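# Place tube rack in fume hood, close the sash

## Task

Move the tube rack onto the fume hood's work surface so that the whole rack sits past the orange tape line. The rack must stand upright, and each tube must be seated all the way down in a hole. Close the sash completely. The task fails if the rack or any tube touches the floor, or if the robot tips over or is left leaning. Nothing may depend on the robot to stay in place at the end. Finish by releasing everything and moving the robot away.

## Robot and tools

Robot: a Hello Robot Stretch 4 with a single arm. It has an omni-wheel base, a lift that rides up a mast, an arm that telescopes straight forward, a wrist with yaw, pitch and roll joints, and a two-finger gripper. It stands about 1.6 m tall. No part of the base rim is more than 0.23 m from the base origin. Its four cameras ride on the robot: head_camera, head_left_camera, head_right_camera and wrist_camera. Objects may occasionally get a small push from outside.

Frames: the base frame has its origin on the floor below the base centre, with x ahead, y to the left and z up. hand_pose is reported in this frame and marks a point between the open fingertips. With all wrist joints at 0 its axes line up with the base frame. The printed hand position may be somewhat off. The odometry frame is where the base frame was when the scene began.

execute_actions: the argument "actions" is a list holding one action or none. An empty list just reports state and images. An action can contain "base", "joints", or both, plus optional "pace" and "contact_limits". Alternatively it holds only {"end_of_arm": "enable_torque"}, which re-powers wrist or gripper motors that shut off; they then hold their current position. Motions in one action begin together and may end at different moments. The optional "cameras" list chooses which images come back ("all", null or omitted gives every camera; [] gives none). An unknown camera name, unknown key or out-of-range value rejects the call and nothing moves.

"base" takes a single command, each a relative move measured from the base position in the latest reported state: translate_m (metres, forward positive, -2 to 2), strafe_m (metres sideways, left positive, -2 to 2) or rotate_rad (radians, counter-clockwise from above positive, -3.2 to 3.2).

"joints" is a dictionary of absolute joint targets by name: lift_m 0 to 1.2 m; arm_m 0 to 0.55 m of extension; wrist_yaw_rad -1.134 to 4.276 (0 points ahead, positive turns left, 3.14 is folded back, and beyond 3.4 the arm may block it); wrist_pitch_rad -1.117 to 4.259 (0 level, 1.57 pointing down); wrist_roll_rad -1.117 to 4.259 (0 keeps the fingers at equal height, positive turns clockwise as seen from behind the gripper); gripper_m -0.038 to 0.141 m, the fingertip gap when empty (negative values press the fingers together). Completion tolerances are ±0.004 for lift, arm and gripper, ±0.02 for yaw and roll, ±0.05 for pitch. Targets outside a joint's range get clipped and the result reports it. A single action lasts at most 15 s.

"pace" is "slow", "default", "fast" or "max"; the base then drives up to 0.1, 0.3, 0.4 or 0.6 m/s and turns up to 1, 2, 3 or 4 rad/s. With the lift above 0.2 these are lowered further, to 0.3 m/s and 1 rad/s at full height. "contact_limits" accepts only arm_m, from 0 (gentlest) to 0.75 (firmest), default 0.5, setting how hard the arm may push before stopping.

Anything left out of an action may keep driving toward its earlier target without the status showing it. A reported stop in one call cancels the later execute_actions, wait and finished_scene calls in the same reply. To unfold the wrist at the start, send lift_m 0.4 together with wrist_yaw_rad 0.

wait: seconds from 0 to 10; commands nothing new and returns the same state and images. zoom_image: camera name and region [x0, y0, x1, y1] in pixels from the image's top-left corner, up to 504 by 504, on that camera's latest full image. finished_scene: pass the current scene number; it ends the scene permanently and reports success, so the goal must already hold stably.

Result lines: "pictures" lists the cameras in image order. base_status and joint_status tell how each commanded motion ended: "done" (for the base, wheels turned the commanded amount even if slipping), "off_target" (resting short and maybe still pushing), "contact_stop_at_<key>" (blocked; that part goes slack, so a slack lift may sag under load and slack wheels may roll), "limit_stop_at_<name>", "time_out", "torque_fault" (wrist/gripper motor went limp; send enable_torque). "limit_stop_at_tilt" means a lean over 6 degrees with lift, arm and wheels slack. "limit_stop_at_own_body" is self-collision protection, likely when the gripper tilts up (pitch below -0.2) and is rolled (roll below -0.4 or above 4); you may still move away from the body. on_its_own covers uncommanded things; its "held at" is the held target, not the actual position. lidar_m: 12 rough distances in metres from the base origin, 30-degree sectors starting straight ahead and going counter-clockwise (4th left, 7th behind, 10th right); "-" means nothing seen or closer than 0.25 m. It senses from about 0.15 m up to robot height, so table tops count, but may miss clear objects, thin legs and much behind the robot. wrist_depth_mm: 7 by 7 grid of median depths, 100 to 2000 mm, "-" for unusable; the robot's own body appears, clear things do not. base_odometry counts wheel rotation only (heading -3.142 to 3.142, left positive). If turned_by_wheels and turned_by_imu differ by over about 0.1 rad, the base likely hit or slipped and the heading error is roughly their difference. base_tilt is in degrees (forward and right positive), with a fixed bias up to about 1.5. motor_effort is percent of maximum, positive toward higher joint values, with the action's peak in brackets; readings carry bias and noise. For wheel_0, wheel_1 and wheel_2, positive turns the base right.

Gripping: command gripper_m below the object's width; lower values squeeze harder and pull the object toward the wrist by up to a third of the shortfall, while opening pushes it out. Neither reading nor "done" confirms a grasp; with a commanded value of 0 or above, a firm grip shows as a clear gripper_m effort change. Fingertips pressed on a surface below may stick; lift to free them.

Avoid: dropping or slipping the rack, slamming or hard pushes, pressing the gripper into things while moving base or arm, holding over about 2 kg with a level gripper, and turning or driving with over 1 kg held at arm_m above 0.2, especially at fast paces. Steady pushing or pulling with a high gripper or high contact limit can also tip the robot.

Each tool is called as a command line: name --argument value for each argument, lists and objects as JSON in quotes; but a table of rows of numbers goes row by row, as --pt "numbers of a row", without its own name.

## Session

execute_actions --actions '[]'

Scene clock: 0.00 s.
base_odometry: x=+0.000 y=+0.000 heading=+0.000 (m, m, rad; odometry frame)
turned_by_wheels: +0.000 (rad since the last result)
turned_by_imu: +0.000 (rad since the last result)
base_tilt: forward=+0.2 right=-0.3 (deg)
lidar_m: 1.52 1.49 2.54 1.17 1.17 1.29 1.37 1.33 1.49 2.23 2.29 1.92
base_status: not commanded
joint_positions: lift_m=+0.151 arm_m=+0.000 wrist_yaw_rad=+3.081 wrist_pitch_rad=+0.005 wrist_roll_rad=+0.018 gripper_m=+0.057
joint_status: not commanded
motor_effort: lift_m=+18 arm_m=+0 wrist_yaw_rad=+0 wrist_pitch_rad=-8 wrist_roll_rad=-1 gripper_m=-2 wheel_0=-1 wheel_1=-1 wheel_2=+0 (%)
hand_pose: x=-0.1118 y=+0.1047 z=+0.3275 quat_wxyz=(+0.030, -0.002, +0.009, +0.999) (m; base frame)
wrist_depth_mm: 140 143 1618 1756 - - 1708 / - 142 1618 1756 - 1537 1336 / 111 141 1618 1808 1983 - 1863 / 128 147 1618 1756 - - 1921 / 1255 1366 1576 1708 - - 1863 / 1281 1366 210 1576 1281 1661 1661 / 931 842 917 917 931 1060 1042
pictures: head_camera, head_left_camera, head_right_camera, wrist_camera
Images, in order (width x height): head_camera 420x560, head_left_camera 420x672, head_right_camera 420x672, wrist_camera 616x392.

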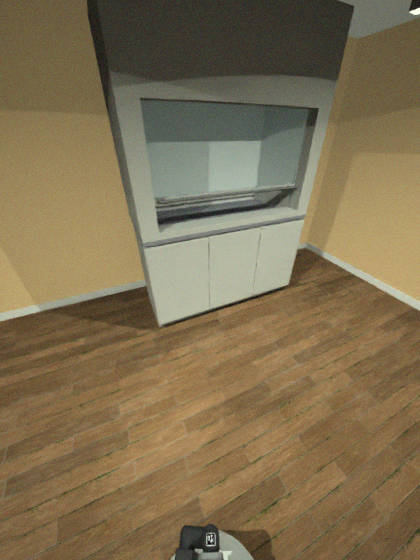

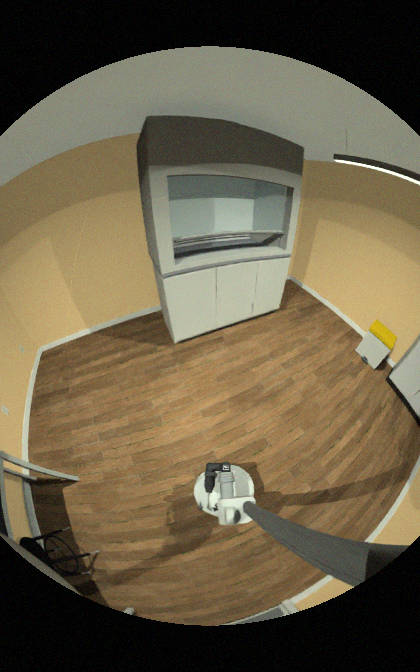

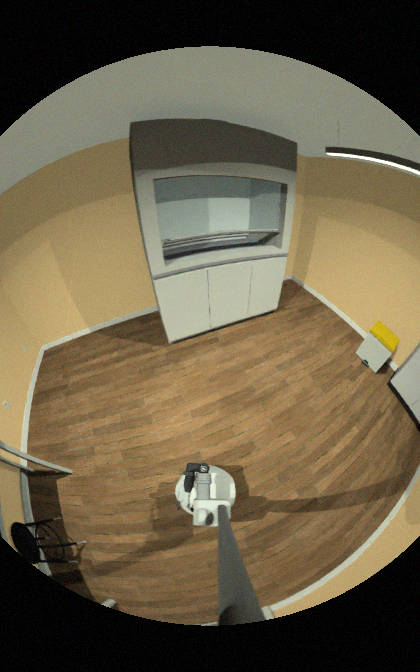

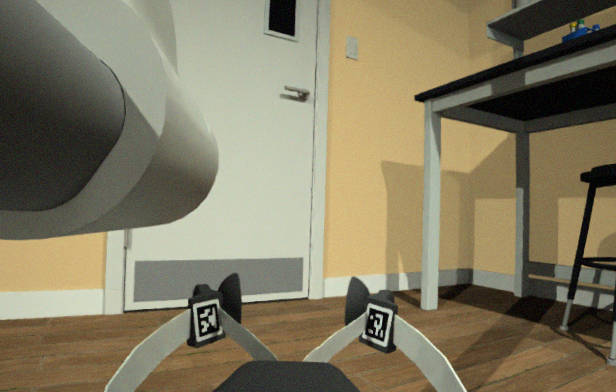

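execute_actions --actions '[{"base":{"rotate_rad":2.6},"joints":{"lift_m":0.4,"wrist_yaw_rad":0}}]'

Scene clock: 2.77 s.
base_odometry: x=+0.000 y=+0.000 heading=+2.600 (m, m, rad; odometry frame)
turned_by_wheels: +2.600 (rad since the last result)
turned_by_imu: +2.623 (rad since the last result)
base_tilt: forward=+0.2 right=-0.2 (deg)
lidar_m: 1.28 1.37 1.32 1.49 2.25 2.32 1.93 1.51 1.50 2.48 1.17 1.14
base_status: done
joint_positions: lift_m=+0.400 arm_m=+0.000 wrist_yaw_rad=+0.000 wrist_pitch_rad=+0.005 wrist_roll_rad=+0.018 gripper_m=+0.057
joint_status: all done
motor_effort: lift_m=+22(22) arm_m=+0(0) wrist_yaw_rad=+0(3) wrist_pitch_rad=-8(8) wrist_roll_rad=+0(0) gripper_m=-3(1) wheel_0=-1(12) wheel_1=-2(13) wheel_2=-1(11) (%)
hand_pose: x=+0.4595 y=-0.0873 z=+0.5763 quat_wxyz=(+1.000, +0.009, +0.003, +0.000) (m; base frame)
wrist_depth_mm: 1160 1430 1756 - 1756 1499 1430 / 1182 1397 1756 - 1863 1708 1430 / 1160 1430 1808 1308 1138 1255 1205 / 1138 1430 1708 - 1921 1576 1464 / 1160 1397 1618 - 1921 1336 1464 / 1160 1397 210 - 1255 1576 1464 / 1160 1255 1464 1499 1366 1464 1366
pictures: head_camera, head_left_camera, head_right_camera, wrist_camera
Images, in order (width x height): head_camera 420x560, head_left_camera 420x672, head_right_camera 420x672, wrist_camera 616x392.

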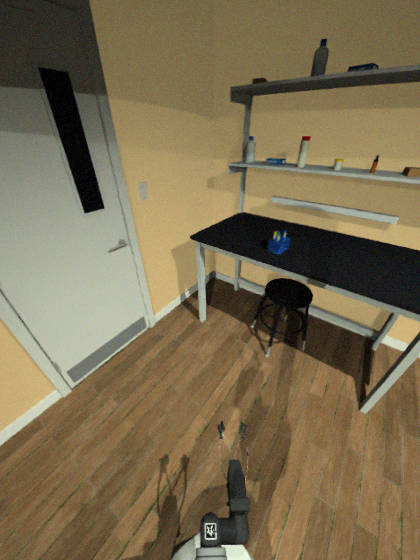

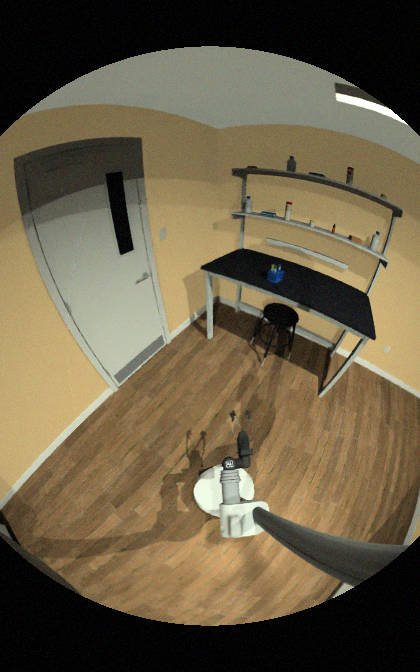

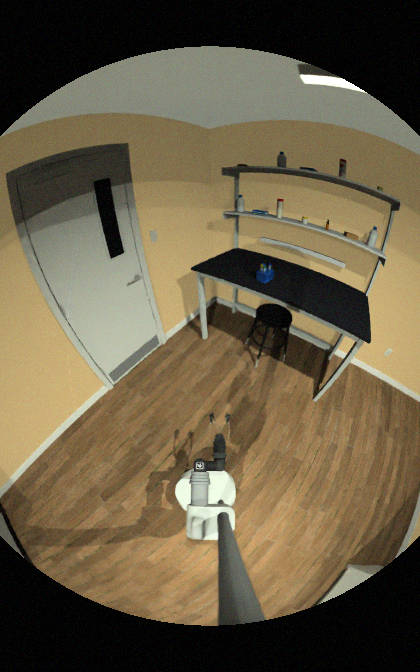

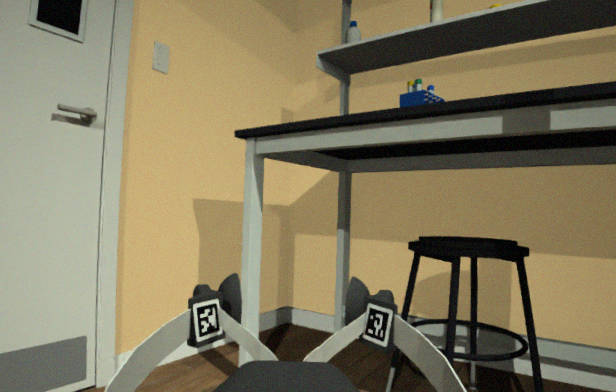

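execute_actions --actions '[{"base":{"rotate_rad":-0.77},"joints":{"lift_m":1.0,"wrist_pitch_rad":0.5,"gripper_m":0.14}}]'

execute_actions --actions '[{"base":{"strafe_m":0.6}}]'

Scene clock: 6.43 s.
base_odometry: x=+0.000 y=+0.000 heading=+1.830 (m, m, rad; odometry frame)
turned_by_wheels: -0.769 (rad since the last result)
turned_by_imu: -0.777 (rad since the last result)
base_tilt: forward=+0.2 right=-0.2 (deg)
lidar_m: 1.15 1.16 1.48 1.35 1.38 1.74 2.30 2.28 1.65 1.53 2.35 2.12
base_status: done
joint_positions: lift_m=+1.000 arm_m=+0.000 wrist_yaw_rad=+0.000 wrist_pitch_rad=+0.502 wrist_roll_rad=+0.018 gripper_m=+0.140
joint_status: all done
motor_effort: lift_m=+22(20) arm_m=+0(0) wrist_yaw_rad=+1(2) wrist_pitch_rad=-6(7) wrist_roll_rad=+0(0) gripper_m=+1(3) wheel_0=+4(5) wheel_1=+4(12) wheel_2=+3(9) (%)
hand_pose: x=+0.4239 y=-0.0874 z=+1.0392 quat_wxyz=(+0.969, +0.009, +0.248, -0.002) (m; base frame)
wrist_depth_mm: 1499 1499 1576 1618 1756 1808 1863 / 1138 1499 1576 1618 1863 1863 - / 960 991 1025 1060 1983 1983 - / 1808 1397 1983 1983 - - - / 1863 1921 - 1983 - - - / 1661 209 1708 1756 1661 1708 1808 / 1397 1397 1464 153 1464 1464 1499
pictures: head_camera, head_left_camera, head_right_camera, wrist_camera
Images, in order (width x height): head_camera 420x560, head_left_camera 420x672, head_right_camera 420x672, wrist_camera 616x392.

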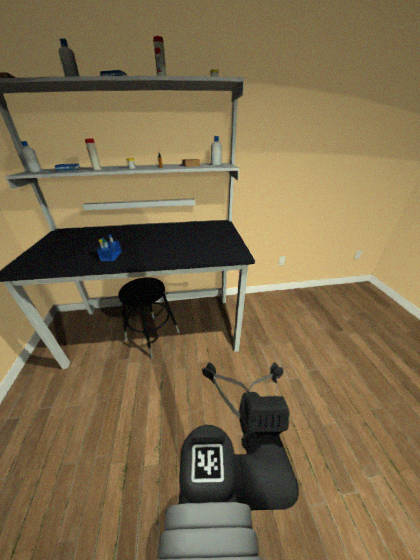

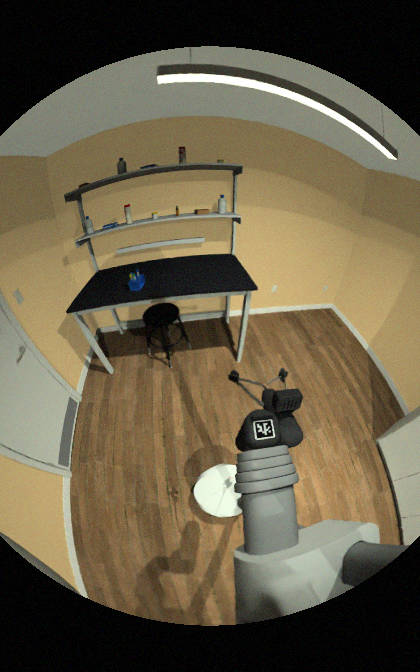

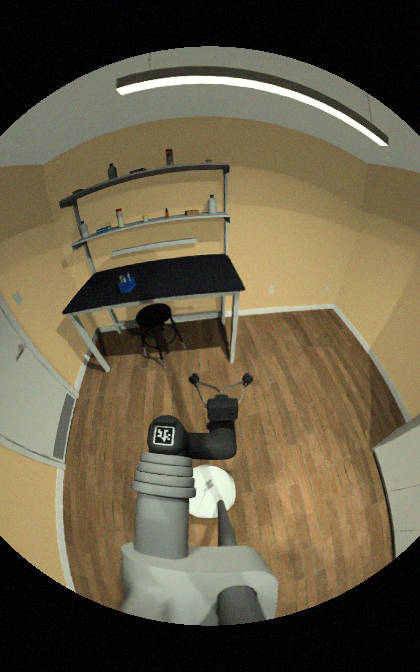

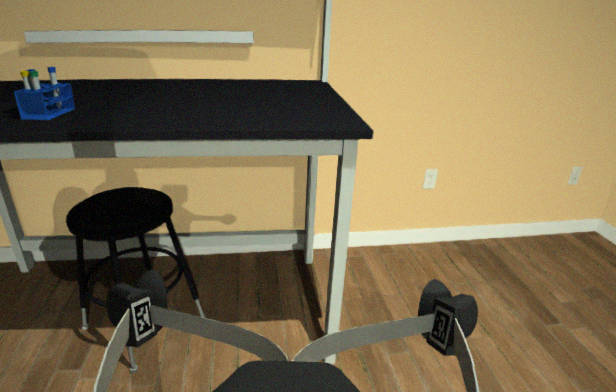

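Scene clock: 9.77 s.
base_odometry: x=-0.580 y=-0.154 heading=+1.830 (m, m, rad; odometry frame)
turned_by_wheels: +0.000 (rad since the last result)
turned_by_imu: -0.002 (rad since the last result)
base_tilt: forward=+0.1 right=-0.4 (deg)
lidar_m: 1.10 1.12 0.83 0.74 0.77 1.02 2.15 2.41 2.31 2.12 2.98 1.20
base_status: done
joint_positions: lift_m=+1.000 arm_m=+0.000 wrist_yaw_rad=+0.000 wrist_pitch_rad=+0.502 wrist_roll_rad=+0.018 gripper_m=+0.140
joint_status: not commanded
motor_effort: lift_m=+21(22) arm_m=+0(0) wrist_yaw_rad=+0(1) wrist_pitch_rad=-7(6) wrist_roll_rad=+0(0) gripper_m=+1(0) wheel_0=-3(9) wheel_1=+2(13) wheel_2=+0(2) (%)
hand_pose: x=+0.4239 y=-0.0874 z=+1.0392 quat_wxyz=(+0.969, +0.009, +0.248, -0.002) (m; base frame)
wrist_depth_mm: 1430 1464 1537 1537 1661 1661 1708 / 1499 1464 1336 1618 1708 1756 1921 / 931 946 960 991 1042 1098 1983 / 1499 1756 1863 1863 - - - / 1499 1863 1983 1756 - - - / 1537 210 1708 1661 1708 1366 1808 / 1336 1366 1430 153 1537 1464 1499
pictures: head_camera, head_left_camera, head_right_camera, wrist_camera
Images, in order (width x height): head_camera 420x560, head_left_camera 420x672, head_right_camera 420x672, wrist_camera 616x392.

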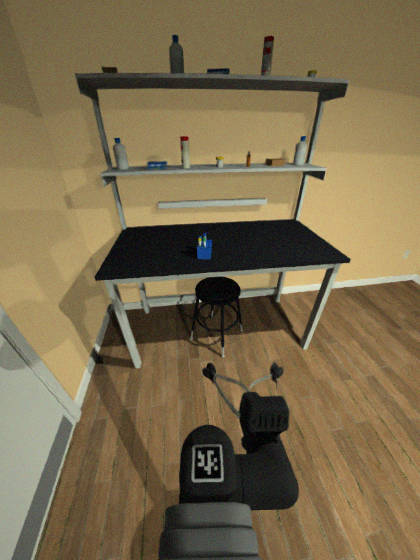

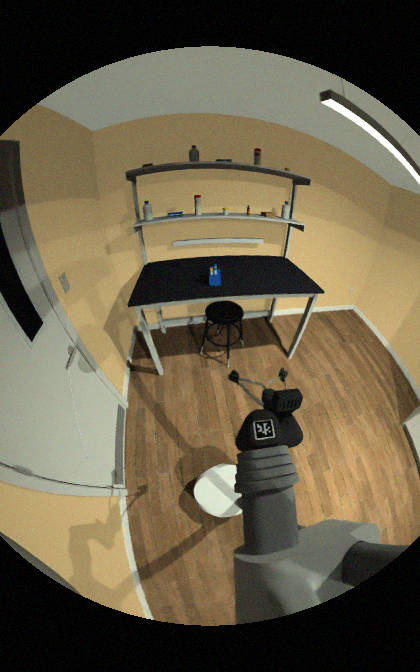

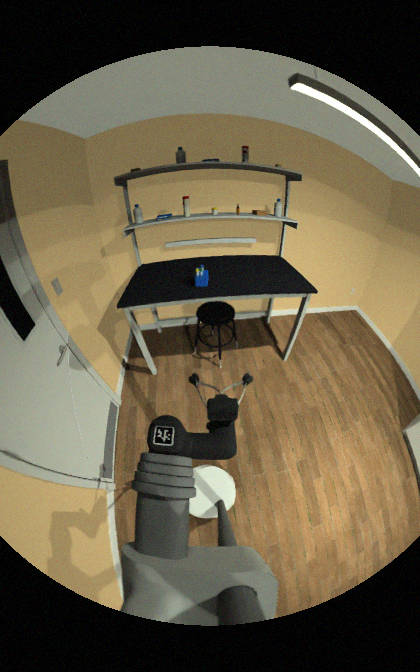

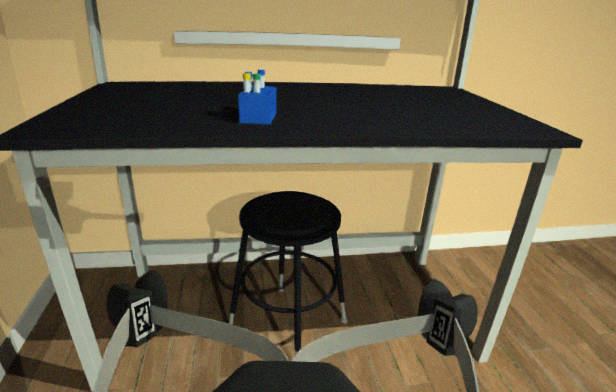

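execute_actions --actions '[{"base":{"strafe_m":0.11},"joints":{"lift_m":1.15}}]' --cameras '[]'

execute_actions --actions '[{"base":{"translate_m":0.5},"joints":{"wrist_pitch_rad":0.8}}]' --cameras '["head_camera","wrist_camera"]'

Scene clock: 11.67 s.
base_odometry: x=-0.686 y=-0.182 heading=+1.830 (m, m, rad; odometry frame)
turned_by_wheels: +0.000 (rad since the last result)
turned_by_imu: -0.001 (rad since the last result)
base_tilt: forward=+0.2 right=-0.4 (deg)
lidar_m: 1.08 1.08 0.70 0.62 0.68 0.87 1.81 2.44 2.43 2.22 3.08 1.14
base_status: done
joint_positions: lift_m=+1.150 arm_m=+0.000 wrist_yaw_rad=+0.000 wrist_pitch_rad=+0.502 wrist_roll_rad=+0.018 gripper_m=+0.140
joint_status: all done
motor_effort: lift_m=+22(26) arm_m=+0(0) wrist_yaw_rad=+0(2) wrist_pitch_rad=-7(6) wrist_roll_rad=+0(0) gripper_m=+0(2) wheel_0=-1(9) wheel_1=+0(11) wheel_2=+0(2) (%)
hand_pose: x=+0.4239 y=-0.0874 z=+1.1891 quat_wxyz=(+0.969, +0.009, +0.248, -0.002) (m; base frame)
wrist_depth_mm: 1430 1464 1537 1576 1576 1618 1756 / 1537 1537 1576 1708 1708 1863 1863 / 1576 1366 1366 1397 1430 1537 1983 / 1366 991 1025 1060 1098 1118 1182 / 1464 1921 1921 1464 - - - / 1499 211 1921 1863 1618 1464 1983 / 1464 1499 1618 153 1618 1618 1756
pictures: none
No camera images: the call's "cameras" was empty. Leave "cameras" out to get every camera's image.

Scene clock: 14.83 s.
base_odometry: x=-0.815 y=+0.301 heading=+1.831 (m, m, rad; odometry frame)
turned_by_wheels: +0.000 (rad since the last result)
turned_by_imu: -0.003 (rad since the last result)
base_tilt: forward=+0.1 right=-0.3 (deg)
lidar_m: 0.59 0.62 0.76 0.70 0.71 0.97 1.90 2.90 2.34 2.29 0.98 0.63
base_status: done
joint_positions: lift_m=+1.150 arm_m=+0.000 wrist_yaw_rad=+0.000 wrist_pitch_rad=+0.801 wrist_roll_rad=+0.018 gripper_m=+0.140
joint_status: all done
motor_effort: lift_m=+21(22) arm_m=+0(0) wrist_yaw_rad=+1(1) wrist_pitch_rad=-5(6) wrist_roll_rad=+0(0) gripper_m=+1(0) wheel_0=+3(13) wheel_1=+3(7) wheel_2=-1(14) (%)
hand_pose: x=+0.3717 y=-0.0874 z=+1.1207 quat_wxyz=(+0.921, +0.008, +0.390, -0.003) (m; base frame)
wrist_depth_mm: 1025 1060 1078 1098 1138 1182 1205 / 831 831 854 866 904 917 946 / 691 676 699 627 732 732 741 / 569 585 591 591 603 621 640 / 597 1576 1618 946 1025 1808 1808 / 1430 212 1430 1464 1281 1464 1537 / 891 1281 1336 153 1366 1366 1308
pictures: head_camera, wrist_camera
Images, in order (width x height): head_camera 420x560, wrist_camera 616x392.

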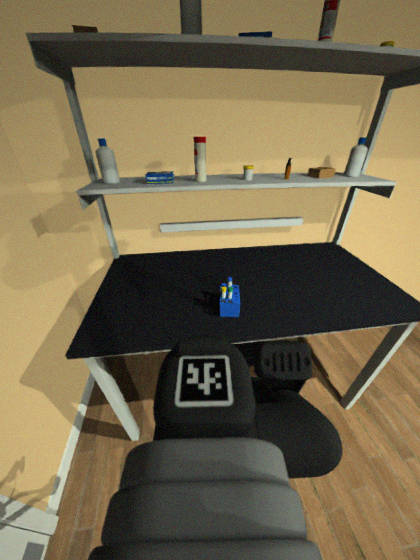

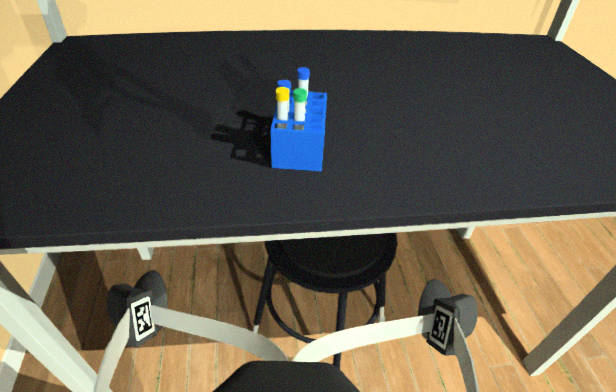

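zoom_image --camera "wrist_camera" --region '[250,55,350,185]'

Region (250, 55, 350, 185) of wrist_camera's 616x392 image, scaled by 3.877; it fills the left 388 columns of this view, and the rest is white.

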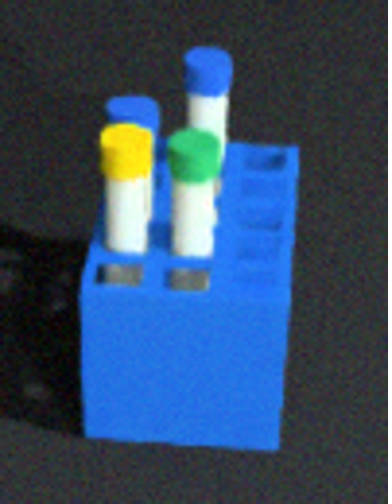

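execute_actions --actions '[{"base":{"translate_m":0.2},"joints":{"lift_m":1.2,"wrist_pitch_rad":1.57,"arm_m":0.33}}]' --cameras '["head_camera","wrist_camera"]'

Scene clock: 17.63 s.
base_odometry: x=-0.866 y=+0.494 heading=+1.831 (m, m, rad; odometry frame)
turned_by_wheels: +0.000 (rad since the last result)
turned_by_imu: -0.001 (rad since the last result)
base_tilt: forward=+0.3 right=-0.3 (deg)
lidar_m: 0.38 0.38 0.52 0.70 0.72 0.96 2.04 3.17 2.31 2.45 0.65 0.42
base_status: done
joint_positions: lift_m=+1.200 arm_m=+0.329 wrist_yaw_rad=+0.000 wrist_pitch_rad=+1.570 wrist_roll_rad=+0.018 gripper_m=+0.140
joint_status: all done
motor_effort: lift_m=+22(27) arm_m=+7(7) wrist_yaw_rad=+0(3) wrist_pitch_rad=+0(1) wrist_roll_rad=+0(0) gripper_m=+0(1) wheel_0=+4(8) wheel_1=+4(9) wheel_2=-3(13) (%)
hand_pose: x=+0.5000 y=-0.0874 z=+1.0894 quat_wxyz=(+0.707, +0.006, +0.707, -0.006) (m; base frame)
wrist_depth_mm: 402 407 407 410 415 413 415 / 402 402 404 332 413 410 415 / 399 402 402 330 410 410 410 / 397 397 399 359 404 407 407 / 397 394 394 399 399 404 407 / 389 212 394 397 399 402 1336 / 1182 1336 1098 154 1308 1281 1336
pictures: head_camera, wrist_camera
Images, in order (width x height): head_camera 420x560, wrist_camera 616x392.

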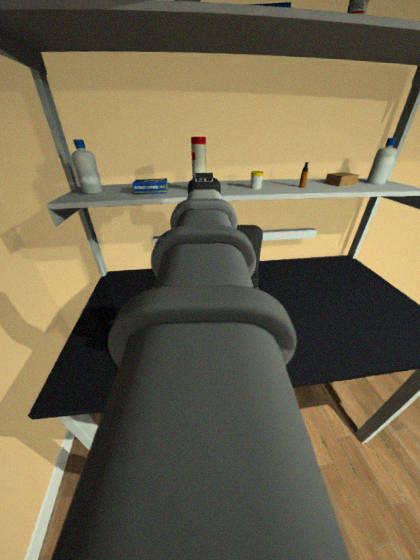

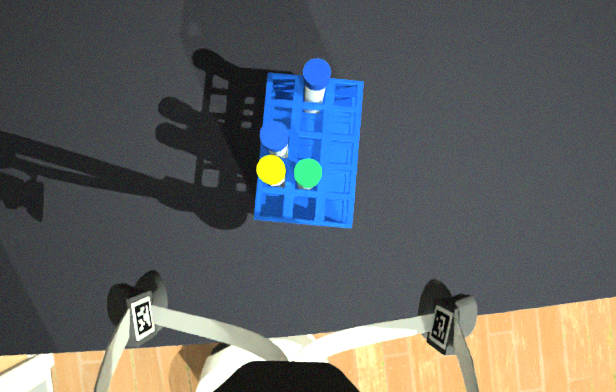

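execute_actions --actions '[{"base":{"translate_m":-0.1,"strafe_m":0},"joints":{"arm_m":0}}]' --cameras '[]'

execute_actions --actions '[{"base":{"translate_m":-0.1},"joints":{"arm_m":0}}]' --cameras '[]'

execute_actions --actions '[{"joints":{"wrist_pitch_rad":0,"lift_m":0.84}}]' --cameras '["wrist_camera"]'

action 0: "base" must hold exactly one of rotate_rad, strafe_m, translate_m; got {"translate_m": -0.1, "strafe_m": 0}

Scene clock: 20.30 s.
base_odometry: x=-0.840 y=+0.397 heading=+1.831 (m, m, rad; odometry frame)
turned_by_wheels: +0.000 (rad since the last result)
turned_by_imu: -0.001 (rad since the last result)
base_tilt: forward=+0.1 right=-0.4 (deg)
lidar_m: 0.50 0.49 0.67 0.70 0.74 0.89 1.95 3.06 2.34 2.29 0.81 0.53
base_status: done
joint_positions: lift_m=+1.200 arm_m=+0.001 wrist_yaw_rad=+0.000 wrist_pitch_rad=+1.570 wrist_roll_rad=+0.018 gripper_m=+0.140
joint_status: all done
motor_effort: lift_m=+22(22) arm_m=-7(7) wrist_yaw_rad=+2(1) wrist_pitch_rad=-3(3) wrist_roll_rad=+0(0) gripper_m=+1(0) wheel_0=-2(11) wheel_1=-5(9) wheel_2=+1(10) (%)
hand_pose: x=+0.1723 y=-0.0874 z=+1.0894 quat_wxyz=(+0.707, +0.006, +0.707, -0.006) (m; base frame)
wrist_depth_mm: 1366 1366 1336 1366 1366 1397 1366 / 1229 1366 1366 1336 1336 1366 1366 / 1308 1308 1366 1366 1336 1336 1366 / 1281 1336 1308 1336 1366 1336 1397 / 1281 1308 1118 1118 1336 1366 1336 / 1308 213 1098 1098 1336 1336 1336 / 1229 1308 1281 153 1366 1336 1336
pictures: none
No camera images: the call's "cameras" was empty. Leave "cameras" out to get every camera's image.

Scene clock: 22.80 s.
base_odometry: x=-0.840 y=+0.397 heading=+1.831 (m, m, rad; odometry frame)
turned_by_wheels: +0.000 (rad since the last result)
turned_by_imu: -0.001 (rad since the last result)
base_tilt: forward=+0.3 right=-0.2 (deg)
lidar_m: 0.47 0.51 0.66 0.68 0.74 0.94 1.91 3.07 2.32 2.29 0.78 0.55
base_status: not commanded
joint_positions: lift_m=+0.840 arm_m=+0.001 wrist_yaw_rad=+0.000 wrist_pitch_rad=+0.003 wrist_roll_rad=+0.018 gripper_m=+0.140
joint_status: all done
motor_effort: lift_m=+14(20) arm_m=-7(7) wrist_yaw_rad=+2(1) wrist_pitch_rad=-9(15) wrist_roll_rad=-1(0) gripper_m=+2(0) wheel_0=-2(2) wheel_1=-5(5) wheel_2=+1(1) (%)
hand_pose: x=+0.4606 y=-0.0874 z=+1.0178 quat_wxyz=(+1.000, +0.009, +0.001, +0.000) (m; base frame)
wrist_depth_mm: 820 1042 1078 1138 1205 1255 1308 / 866 878 866 931 917 976 1025 / 1008 1042 1078 1118 1138 1229 1182 / 991 1025 1060 1138 1138 1205 1281 / 991 1025 1060 1118 1160 1205 1229 / 559 209 597 410 580 585 654 / 373 370 379 153 399 399 415
pictures: wrist_camera
Images, in order (width x height): wrist_camera 616x392.

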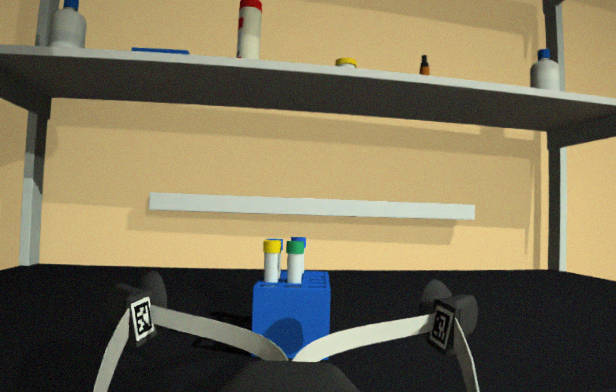

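zoom_image --camera "wrist_camera" --region '[240,220,350,360]'

Region (240, 220, 350, 360) of wrist_camera's 616x392 image, scaled by 3.600; it fills the left 396 columns of this view, and the rest is white.

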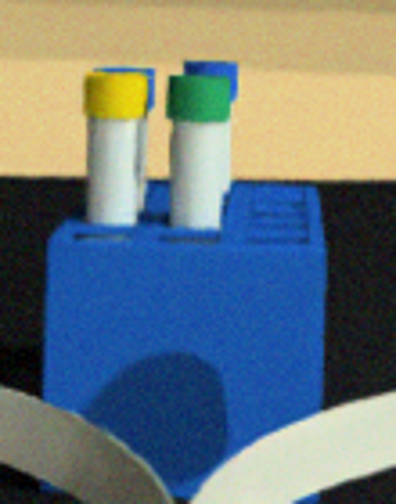

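execute_actions --actions '[{"base":{"strafe_m":0.012},"joints":{"lift_m":0.78}}]' --cameras '[]'

execute_actions --actions '[{"joints":{"arm_m":0.23},"pace":"slow","contact_limits":{"arm_m":0.2}}]' --cameras '["wrist_camera","head_left_camera"]'

Scene clock: 24.67 s.
base_odometry: x=-0.852 y=+0.394 heading=+1.830 (m, m, rad; odometry frame)
turned_by_wheels: +0.000 (rad since the last result)
turned_by_imu: -0.001 (rad since the last result)
base_tilt: forward=+0.2 right=-0.3 (deg)
lidar_m: 0.44 0.51 0.68 0.67 0.72 0.90 1.91 3.02 2.31 2.32 0.80 0.54
base_status: done
joint_positions: lift_m=+0.780 arm_m=+0.001 wrist_yaw_rad=+0.000 wrist_pitch_rad=+0.003 wrist_roll_rad=+0.018 gripper_m=+0.140
joint_status: all done
motor_effort: lift_m=+14(14) arm_m=-7(6) wrist_yaw_rad=+2(1) wrist_pitch_rad=-10(9) wrist_roll_rad=+0(1) gripper_m=+1(1) wheel_0=-4(9) wheel_1=+3(9) wheel_2=+0(1) (%)
hand_pose: x=+0.4606 y=-0.0874 z=+0.9578 quat_wxyz=(+1.000, +0.009, +0.001, +0.000) (m; base frame)
wrist_depth_mm: 759 798 820 1118 1182 1229 1281 / 976 1042 1060 1042 1025 976 1025 / 1025 1042 1078 1118 1182 1229 1281 / 976 1025 1060 1138 1160 1229 1281 / 741 820 891 413 1042 1098 1138 / 343 208 377 392 357 364 410 / 265 272 279 153 304 315 345
pictures: none
No camera images: the call's "cameras" was empty. Leave "cameras" out to get every camera's image.

Scene clock: 28.23 s.
base_odometry: x=-0.852 y=+0.394 heading=+1.830 (m, m, rad; odometry frame)
turned_by_wheels: +0.000 (rad since the last result)
turned_by_imu: -0.001 (rad since the last result)
base_tilt: forward=+0.0 right=-0.3 (deg)
lidar_m: 0.50 0.51 0.68 0.67 0.72 0.92 1.91 3.04 2.32 2.31 0.83 0.54
base_status: not commanded
joint_positions: lift_m=+0.780 arm_m=+0.228 wrist_yaw_rad=-0.005 wrist_pitch_rad=+0.004 wrist_roll_rad=+0.018 gripper_m=+0.140
joint_status: all done
on_its_own: wrist_yaw_rad is at rest, and its effort (+16) is outside its rest range (-13 to +13)
motor_effort: lift_m=+14(14) arm_m=+13(15) wrist_yaw_rad=+16(14) wrist_pitch_rad=-14(15) wrist_roll_rad=+0(0) gripper_m=+0(1) wheel_0=-3(5) wheel_1=+3(3) wheel_2=-3(3) (%)
contact_limits: arm_m 0.2
hand_pose: x=+0.6866 y=-0.0889 z=+0.9573 quat_wxyz=(+1.000, +0.009, +0.002, -0.003) (m; base frame)
wrist_depth_mm: 759 759 715 723 715 699 699 / 809 842 854 904 931 976 946 / 788 809 854 891 931 976 1025 / 798 820 831 223 917 960 1008 / 715 778 668 189 741 960 1008 / 330 210 187 187 186 351 389 / 222 220 214 153 185 239 260
pictures: head_left_camera, wrist_camera
Images, in order (width x height): head_left_camera 420x672, wrist_camera 616x392.

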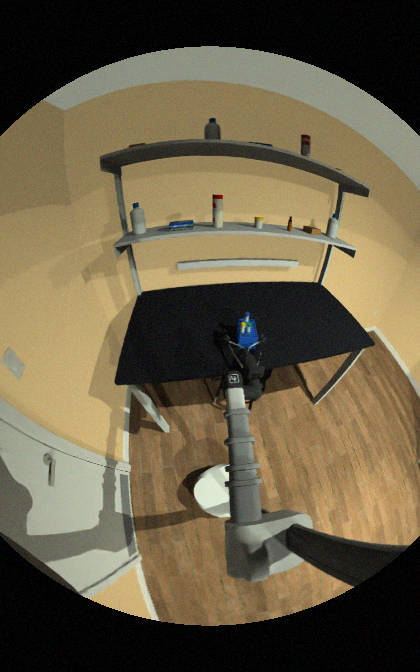

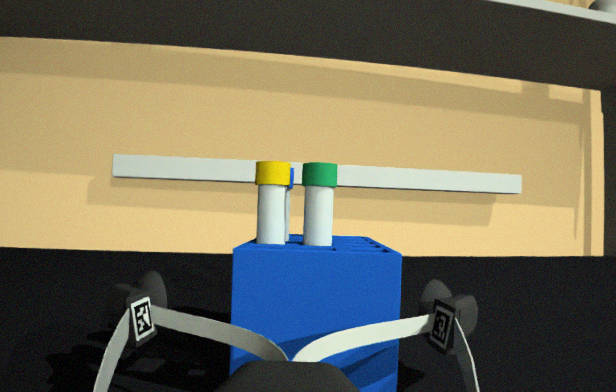

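execute_actions --actions '[{"base":{"strafe_m":-0.018},"joints":{"lift_m":0.795,"arm_m":0.27},"pace":"slow","contact_limits":{"arm_m":0.2}}]' --cameras '["wrist_camera"]'

execute_actions --actions '[{"joints":{"gripper_m":0.04}}]' --cameras '["wrist_camera"]'

execute_actions --actions '[{"joints":{"lift_m":0.86},"pace":"slow"}]' --cameras '["wrist_camera","head_left_camera"]'

Scene clock: 29.60 s.
base_odometry: x=-0.835 y=+0.399 heading=+1.830 (m, m, rad; odometry frame)
turned_by_wheels: +0.000 (rad since the last result)
turned_by_imu: +0.000 (rad since the last result)
base_tilt: forward=+0.3 right=-0.3 (deg)
lidar_m: 0.48 0.51 0.67 0.67 0.73 0.92 1.91 3.08 2.31 2.29 0.78 0.57
base_status: done
joint_positions: lift_m=+0.786 arm_m=+0.230 wrist_yaw_rad=+0.000 wrist_pitch_rad=+0.002 wrist_roll_rad=+0.018 gripper_m=+0.140
joint_status: lift_m contact_stop_at_arm_m (moved +0.005 of +0.015); arm_m contact_stop (moved +0.002 of +0.042)
on_its_own: lift_m is held at +0.786, not at your +0.795, since a contact_stop; arm_m is slack since a contact_stop (your +0.270 is given up)
motor_effort: lift_m=+18(22) arm_m=+0(16) wrist_yaw_rad=+1(23) wrist_pitch_rad=-7(27) wrist_roll_rad=+0(1) gripper_m=+2(0) wheel_0=+3(7) wheel_1=-4(10) wheel_2=+1(6) (%)
contact_limits: arm_m 0.2
hand_pose: x=+0.6890 y=-0.0875 z=+0.9634 quat_wxyz=(+1.000, +0.009, +0.001, +0.000) (m; base frame)
wrist_depth_mm: 732 732 707 699 683 691 676 / 788 820 854 904 931 976 931 / 788 820 866 878 931 960 991 / 788 820 778 809 917 960 1025 / 768 798 235 217 904 946 991 / 355 210 184 183 220 375 421 / 239 235 183 153 256 256 277
pictures: wrist_camera
Images, in order (width x height): wrist_camera 616x392.

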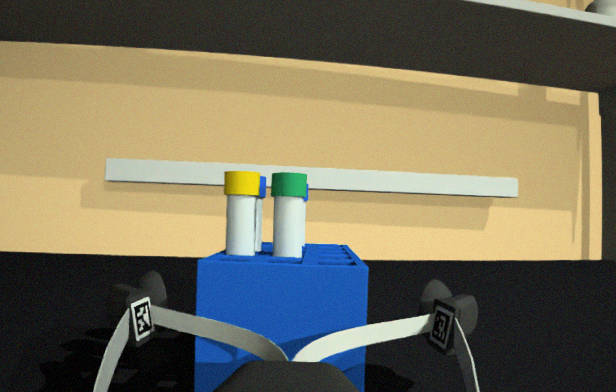

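not run: a stop came earlier in this reply.

not run: a stop came earlier in this reply.

execute_actions --actions '[{"base":{"strafe_m":0.007},"joints":{"lift_m":0.815},"pace":"slow"}]' --cameras '[]'

execute_actions --actions '[{"joints":{"arm_m":0.28},"pace":"slow","contact_limits":{"arm_m":0.25}}]' --cameras '["wrist_camera","head_left_camera"]'

Scene clock: 30.83 s.
base_odometry: x=-0.841 y=+0.397 heading=+1.830 (m, m, rad; odometry frame)
turned_by_wheels: +0.000 (rad since the last result)
turned_by_imu: +0.000 (rad since the last result)
base_tilt: forward=+0.1 right=-0.2 (deg)
lidar_m: 0.48 0.50 0.64 0.69 0.71 0.91 1.92 3.06 2.32 2.30 0.79 0.55
base_status: done
joint_positions: lift_m=+0.815 arm_m=+0.230 wrist_yaw_rad=+0.000 wrist_pitch_rad=+0.002 wrist_roll_rad=+0.018 gripper_m=+0.140
joint_status: all done
on_its_own: arm_m is held at +0.230, not at your +0.270, since a contact_stop
motor_effort: lift_m=+22(25) arm_m=+0(0) wrist_yaw_rad=+1(2) wrist_pitch_rad=-7(7) wrist_roll_rad=-1(0) gripper_m=+1(0) wheel_0=-3(9) wheel_1=+4(7) wheel_2=+0(0) (%)
hand_pose: x=+0.6890 y=-0.0875 z=+0.9923 quat_wxyz=(+1.000, +0.009, +0.001, +0.000) (m; base frame)
wrist_depth_mm: 661 676 654 640 627 634 668 / 798 831 854 878 917 878 842 / 778 820 854 891 931 976 1008 / 778 809 854 878 917 960 1008 / 788 809 820 820 931 960 976 / 462 209 215 216 473 480 544 / 306 304 183 153 306 330 340
pictures: none
No camera images: the call's "cameras" was empty. Leave "cameras" out to get every camera's image.

Scene clock: 32.53 s.
base_odometry: x=-0.841 y=+0.397 heading=+1.830 (m, m, rad; odometry frame)
turned_by_wheels: +0.000 (rad since the last result)
turned_by_imu: +0.000 (rad since the last result)
base_tilt: forward=+0.2 right=-0.2 (deg)
lidar_m: 0.48 0.49 0.65 0.67 0.71 0.90 1.91 3.06 2.32 2.31 0.80 0.56
base_status: not commanded
joint_positions: lift_m=+0.815 arm_m=+0.279 wrist_yaw_rad=+0.000 wrist_pitch_rad=+0.002 wrist_roll_rad=+0.018 gripper_m=+0.140
joint_status: all done
motor_effort: lift_m=+22(23) arm_m=+7(6) wrist_yaw_rad=+3(2) wrist_pitch_rad=-7(7) wrist_roll_rad=-1(1) gripper_m=+0(0) wheel_0=-3(3) wheel_1=+4(4) wheel_2=+0(0) (%)
contact_limits: arm_m 0.25
hand_pose: x=+0.7381 y=-0.0875 z=+0.9923 quat_wxyz=(+1.000, +0.009, +0.001, +0.000) (m; base frame)
wrist_depth_mm: 676 676 654 647 634 627 615 / 759 778 798 820 854 878 854 / 741 778 809 831 866 917 960 / 741 759 788 820 866 904 960 / 723 768 778 820 842 904 946 / 466 209 211 210 477 480 539 / 306 303 175 152 306 327 342
pictures: head_left_camera, wrist_camera
Images, in order (width x height): head_left_camera 420x672, wrist_camera 616x392.

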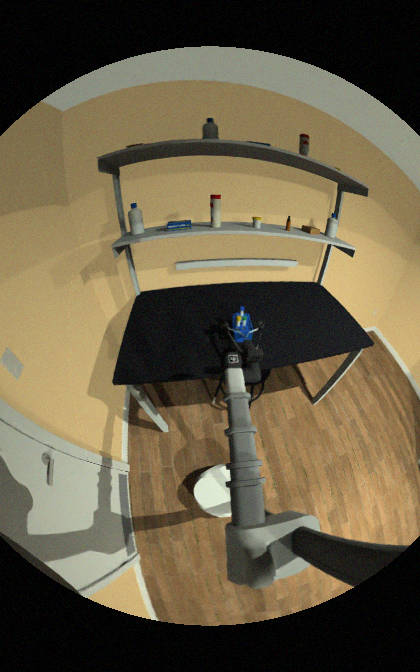

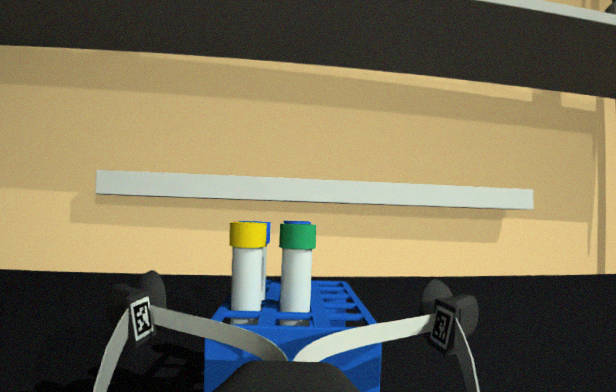

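execute_actions --actions '[{"joints":{"arm_m":0.265,"wrist_pitch_rad":0.15,"lift_m":0.808},"pace":"slow"}]' --cameras '["wrist_camera"]'

execute_actions --actions '[{"joints":{"gripper_m":0.03}}]' --cameras '["wrist_camera"]'

execute_actions --actions '[{"joints":{"lift_m":0.87},"pace":"slow"}]' --cameras '["wrist_camera","head_left_camera"]'

Scene clock: 34.10 s.
base_odometry: x=-0.841 y=+0.397 heading=+1.830 (m, m, rad; odometry frame)
turned_by_wheels: +0.000 (rad since the last result)
turned_by_imu: +0.000 (rad since the last result)
base_tilt: forward=+0.2 right=-0.3 (deg)
lidar_m: 0.47 0.50 0.65 0.67 0.72 0.93 1.91 3.06 2.31 2.27 0.79 0.54
base_status: not commanded
joint_positions: lift_m=+0.808 arm_m=+0.266 wrist_yaw_rad=+0.000 wrist_pitch_rad=+0.152 wrist_roll_rad=+0.018 gripper_m=+0.140
joint_status: all done
motor_effort: lift_m=+14(20) arm_m=-7(8) wrist_yaw_rad=+2(3) wrist_pitch_rad=-6(7) wrist_roll_rad=-1(1) gripper_m=+1(0) wheel_0=-3(2) wheel_1=+4(4) wheel_2=+0(0) (%)
hand_pose: x=+0.7223 y=-0.0875 z=+0.9430 quat_wxyz=(+0.997, +0.009, +0.076, -0.001) (m; base frame)
wrist_depth_mm: 723 741 768 809 820 878 904 / 723 750 788 809 854 878 904 / 741 759 723 750 854 891 931 / 741 759 798 286 854 917 946 / 402 421 189 190 418 484 496 / 264 210 190 191 197 273 296 / 199 196 193 153 200 211 216
pictures: wrist_camera
Images, in order (width x height): wrist_camera 616x392.

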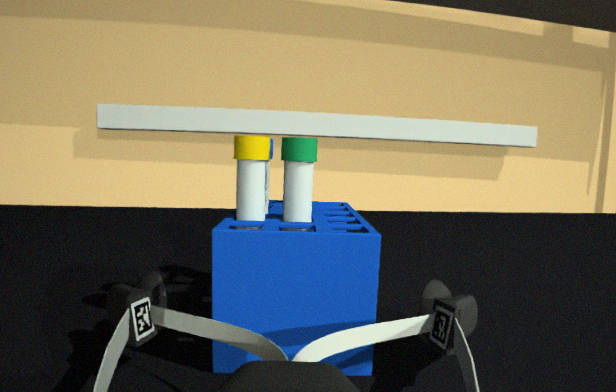

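Scene clock: 36.20 s.
base_odometry: x=-0.841 y=+0.397 heading=+1.830 (m, m, rad; odometry frame)
turned_by_wheels: +0.000 (rad since the last result)
turned_by_imu: -0.001 (rad since the last result)
base_tilt: forward=+0.2 right=-0.3 (deg)
lidar_m: 0.50 0.51 0.65 0.67 0.69 0.90 1.90 3.07 2.33 2.29 0.79 0.56
base_status: not commanded
joint_positions: lift_m=+0.808 arm_m=+0.266 wrist_yaw_rad=+0.000 wrist_pitch_rad=+0.152 wrist_roll_rad=+0.018 gripper_m=+0.031
joint_status: all done
motor_effort: lift_m=+14(14) arm_m=-7(7) wrist_yaw_rad=+1(2) wrist_pitch_rad=-7(9) wrist_roll_rad=-1(1) gripper_m=-26(26) wheel_0=-3(3) wheel_1=+4(4) wheel_2=+0(0) (%)
hand_pose: x=+0.7223 y=-0.0875 z=+0.9429 quat_wxyz=(+0.997, +0.009, +0.076, -0.001) (m; base frame)
wrist_depth_mm: 715 750 768 820 831 878 891 / 723 750 788 820 854 891 931 / 741 750 723 759 831 891 931 / 741 768 661 224 866 904 960 / 404 421 175 176 377 480 492 / 263 270 177 177 183 294 297 / 198 186 178 178 186 199 216
pictures: wrist_camera
Images, in order (width x height): wrist_camera 616x392.

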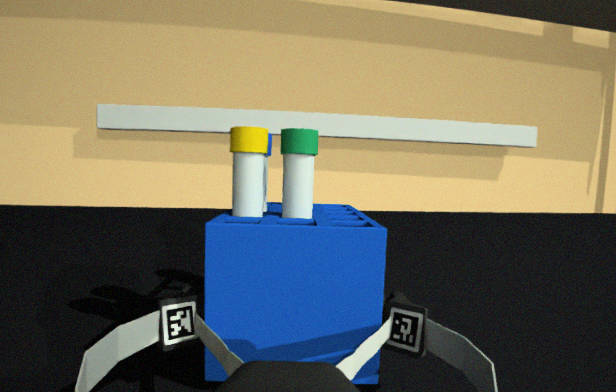

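Scene clock: 37.60 s.
base_odometry: x=-0.841 y=+0.397 heading=+1.830 (m, m, rad; odometry frame)
turned_by_wheels: +0.000 (rad since the last result)
turned_by_imu: +0.000 (rad since the last result)
base_tilt: forward=+0.2 right=-0.3 (deg)
lidar_m: 0.49 0.52 0.66 0.68 0.72 0.91 1.89 3.06 2.33 2.32 0.83 0.54
base_status: not commanded
joint_positions: lift_m=+0.870 arm_m=+0.266 wrist_yaw_rad=+0.000 wrist_pitch_rad=+0.153 wrist_roll_rad=+0.018 gripper_m=+0.031
joint_status: all done
motor_effort: lift_m=+23(24) arm_m=-7(7) wrist_yaw_rad=+2(2) wrist_pitch_rad=-10(11) wrist_roll_rad=+0(1) gripper_m=-25(26) wheel_0=-3(3) wheel_1=+4(4) wheel_2=+0(0) (%)
hand_pose: x=+0.7223 y=-0.0875 z=+1.0038 quat_wxyz=(+0.997, +0.009, +0.077, -0.001) (m; base frame)
wrist_depth_mm: 715 741 778 788 842 788 768 / 732 750 788 809 842 878 946 / 732 759 723 759 854 891 931 / 750 788 798 226 878 891 960 / 621 640 177 177 574 741 741 / 402 413 176 178 183 452 452 / 304 285 177 178 185 306 332
pictures: head_left_camera, wrist_camera
Images, in order (width x height): head_left_camera 420x672, wrist_camera 616x392.

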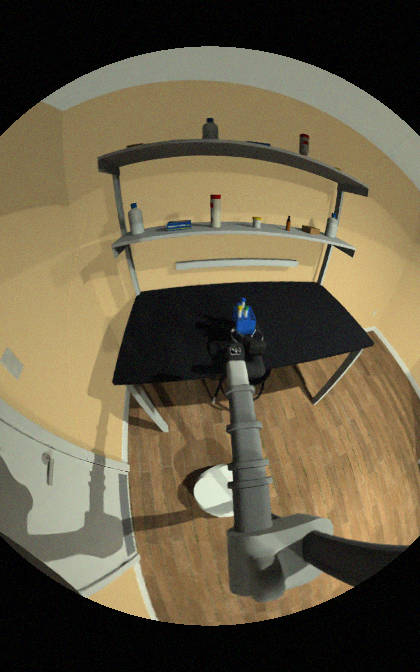

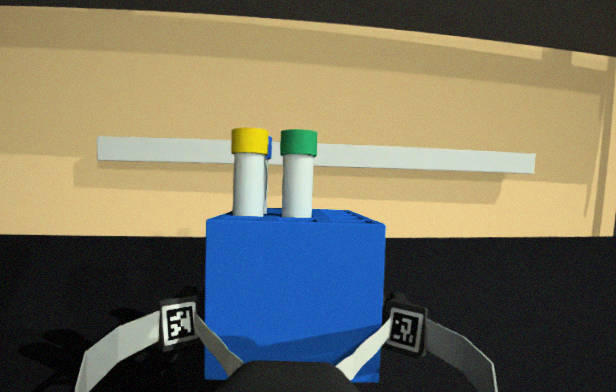

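execute_actions --actions '[{"base":{"translate_m":-0.45},"joints":{"arm_m":0.0},"pace":"slow"}]' --cameras '[]'

execute_actions --actions '[{"base":{"rotate_rad":-1.57},"pace":"slow"}]'

Scene clock: 43.77 s.
base_odometry: x=-0.726 y=-0.038 heading=+1.830 (m, m, rad; odometry frame)
turned_by_wheels: +0.000 (rad since the last result)
turned_by_imu: +0.000 (rad since the last result)
base_tilt: forward=+0.2 right=-0.3 (deg)
lidar_m: 0.43 0.95 0.72 0.62 0.64 0.87 1.81 2.57 2.39 2.20 2.85 1.03
base_status: done
joint_positions: lift_m=+0.870 arm_m=+0.001 wrist_yaw_rad=+0.000 wrist_pitch_rad=+0.153 wrist_roll_rad=+0.018 gripper_m=+0.031
joint_status: all done
motor_effort: lift_m=+23(23) arm_m=-7(8) wrist_yaw_rad=+1(1) wrist_pitch_rad=-11(11) wrist_roll_rad=+0(0) gripper_m=-27(26) wheel_0=-4(5) wheel_1=-5(8) wheel_2=+4(8) (%)
hand_pose: x=+0.4573 y=-0.0875 z=+1.0038 quat_wxyz=(+0.997, +0.009, +0.077, -0.001) (m; base frame)
wrist_depth_mm: 1366 1366 1464 1537 1618 1661 1661 / 1397 1397 1499 1499 1576 1537 1708 / 1430 1430 1464 1537 1618 1661 1661 / 1430 1464 1229 226 1618 1708 1808 / 723 741 177 177 788 866 904 / 1464 1537 177 178 184 1808 1863 / 1464 1464 177 177 185 1863 1921
pictures: none
No camera images: the call's "cameras" was empty. Leave "cameras" out to get every camera's image.

Scene clock: 46.63 s.
base_odometry: x=-0.726 y=-0.038 heading=+0.261 (m, m, rad; odometry frame)
turned_by_wheels: -1.569 (rad since the last result)
turned_by_imu: -1.584 (rad since the last result)
base_tilt: forward=+0.0 right=-0.3 (deg)
lidar_m: 0.44 2.89 1.02 0.93 0.93 0.70 0.66 0.66 0.87 1.79 2.57 2.39
base_status: done
joint_positions: lift_m=+0.870 arm_m=+0.001 wrist_yaw_rad=+0.000 wrist_pitch_rad=+0.153 wrist_roll_rad=+0.018 gripper_m=+0.031
joint_status: not commanded
motor_effort: lift_m=+22(23) arm_m=-7(7) wrist_yaw_rad=+1(0) wrist_pitch_rad=-11(12) wrist_roll_rad=-1(1) gripper_m=-27(28) wheel_0=+4(9) wheel_1=+5(8) wheel_2=+4(7) (%)
hand_pose: x=+0.4573 y=-0.0874 z=+1.0038 quat_wxyz=(+0.997, +0.009, +0.077, -0.001) (m; base frame)
wrist_depth_mm: - - - - - - - / - - - - - - - / - - - - - - - / - - - - - - - / - - 177 177 - - - / - - 177 178 184 - - / 1921 1921 177 177 185 1921 -
pictures: head_camera, head_left_camera, head_right_camera, wrist_camera
Images, in order (width x height): head_camera 420x560, head_left_camera 420x672, head_right_camera 420x672, wrist_camera 616x392.

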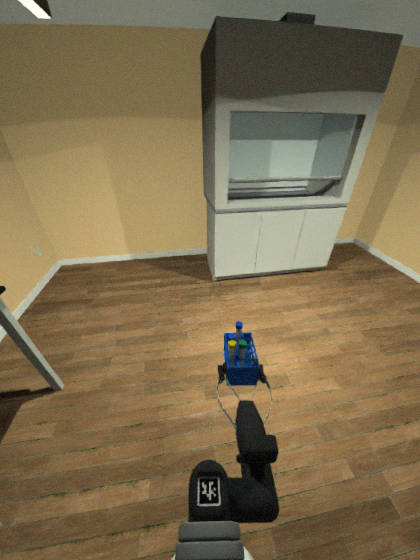

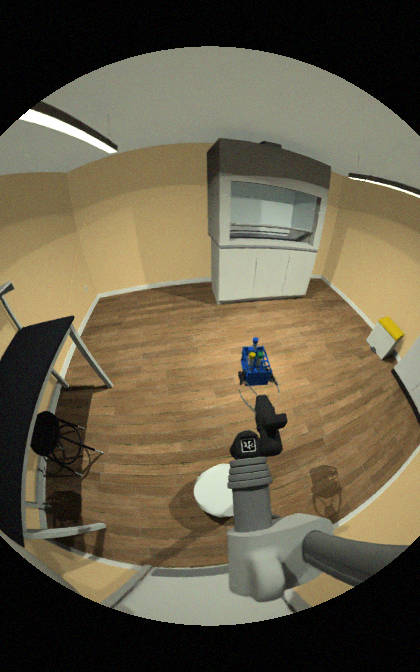

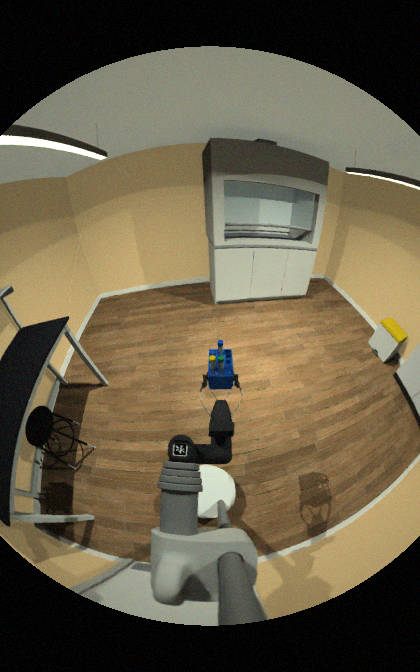

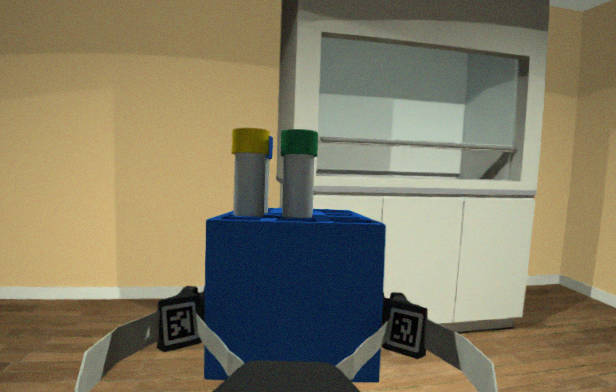

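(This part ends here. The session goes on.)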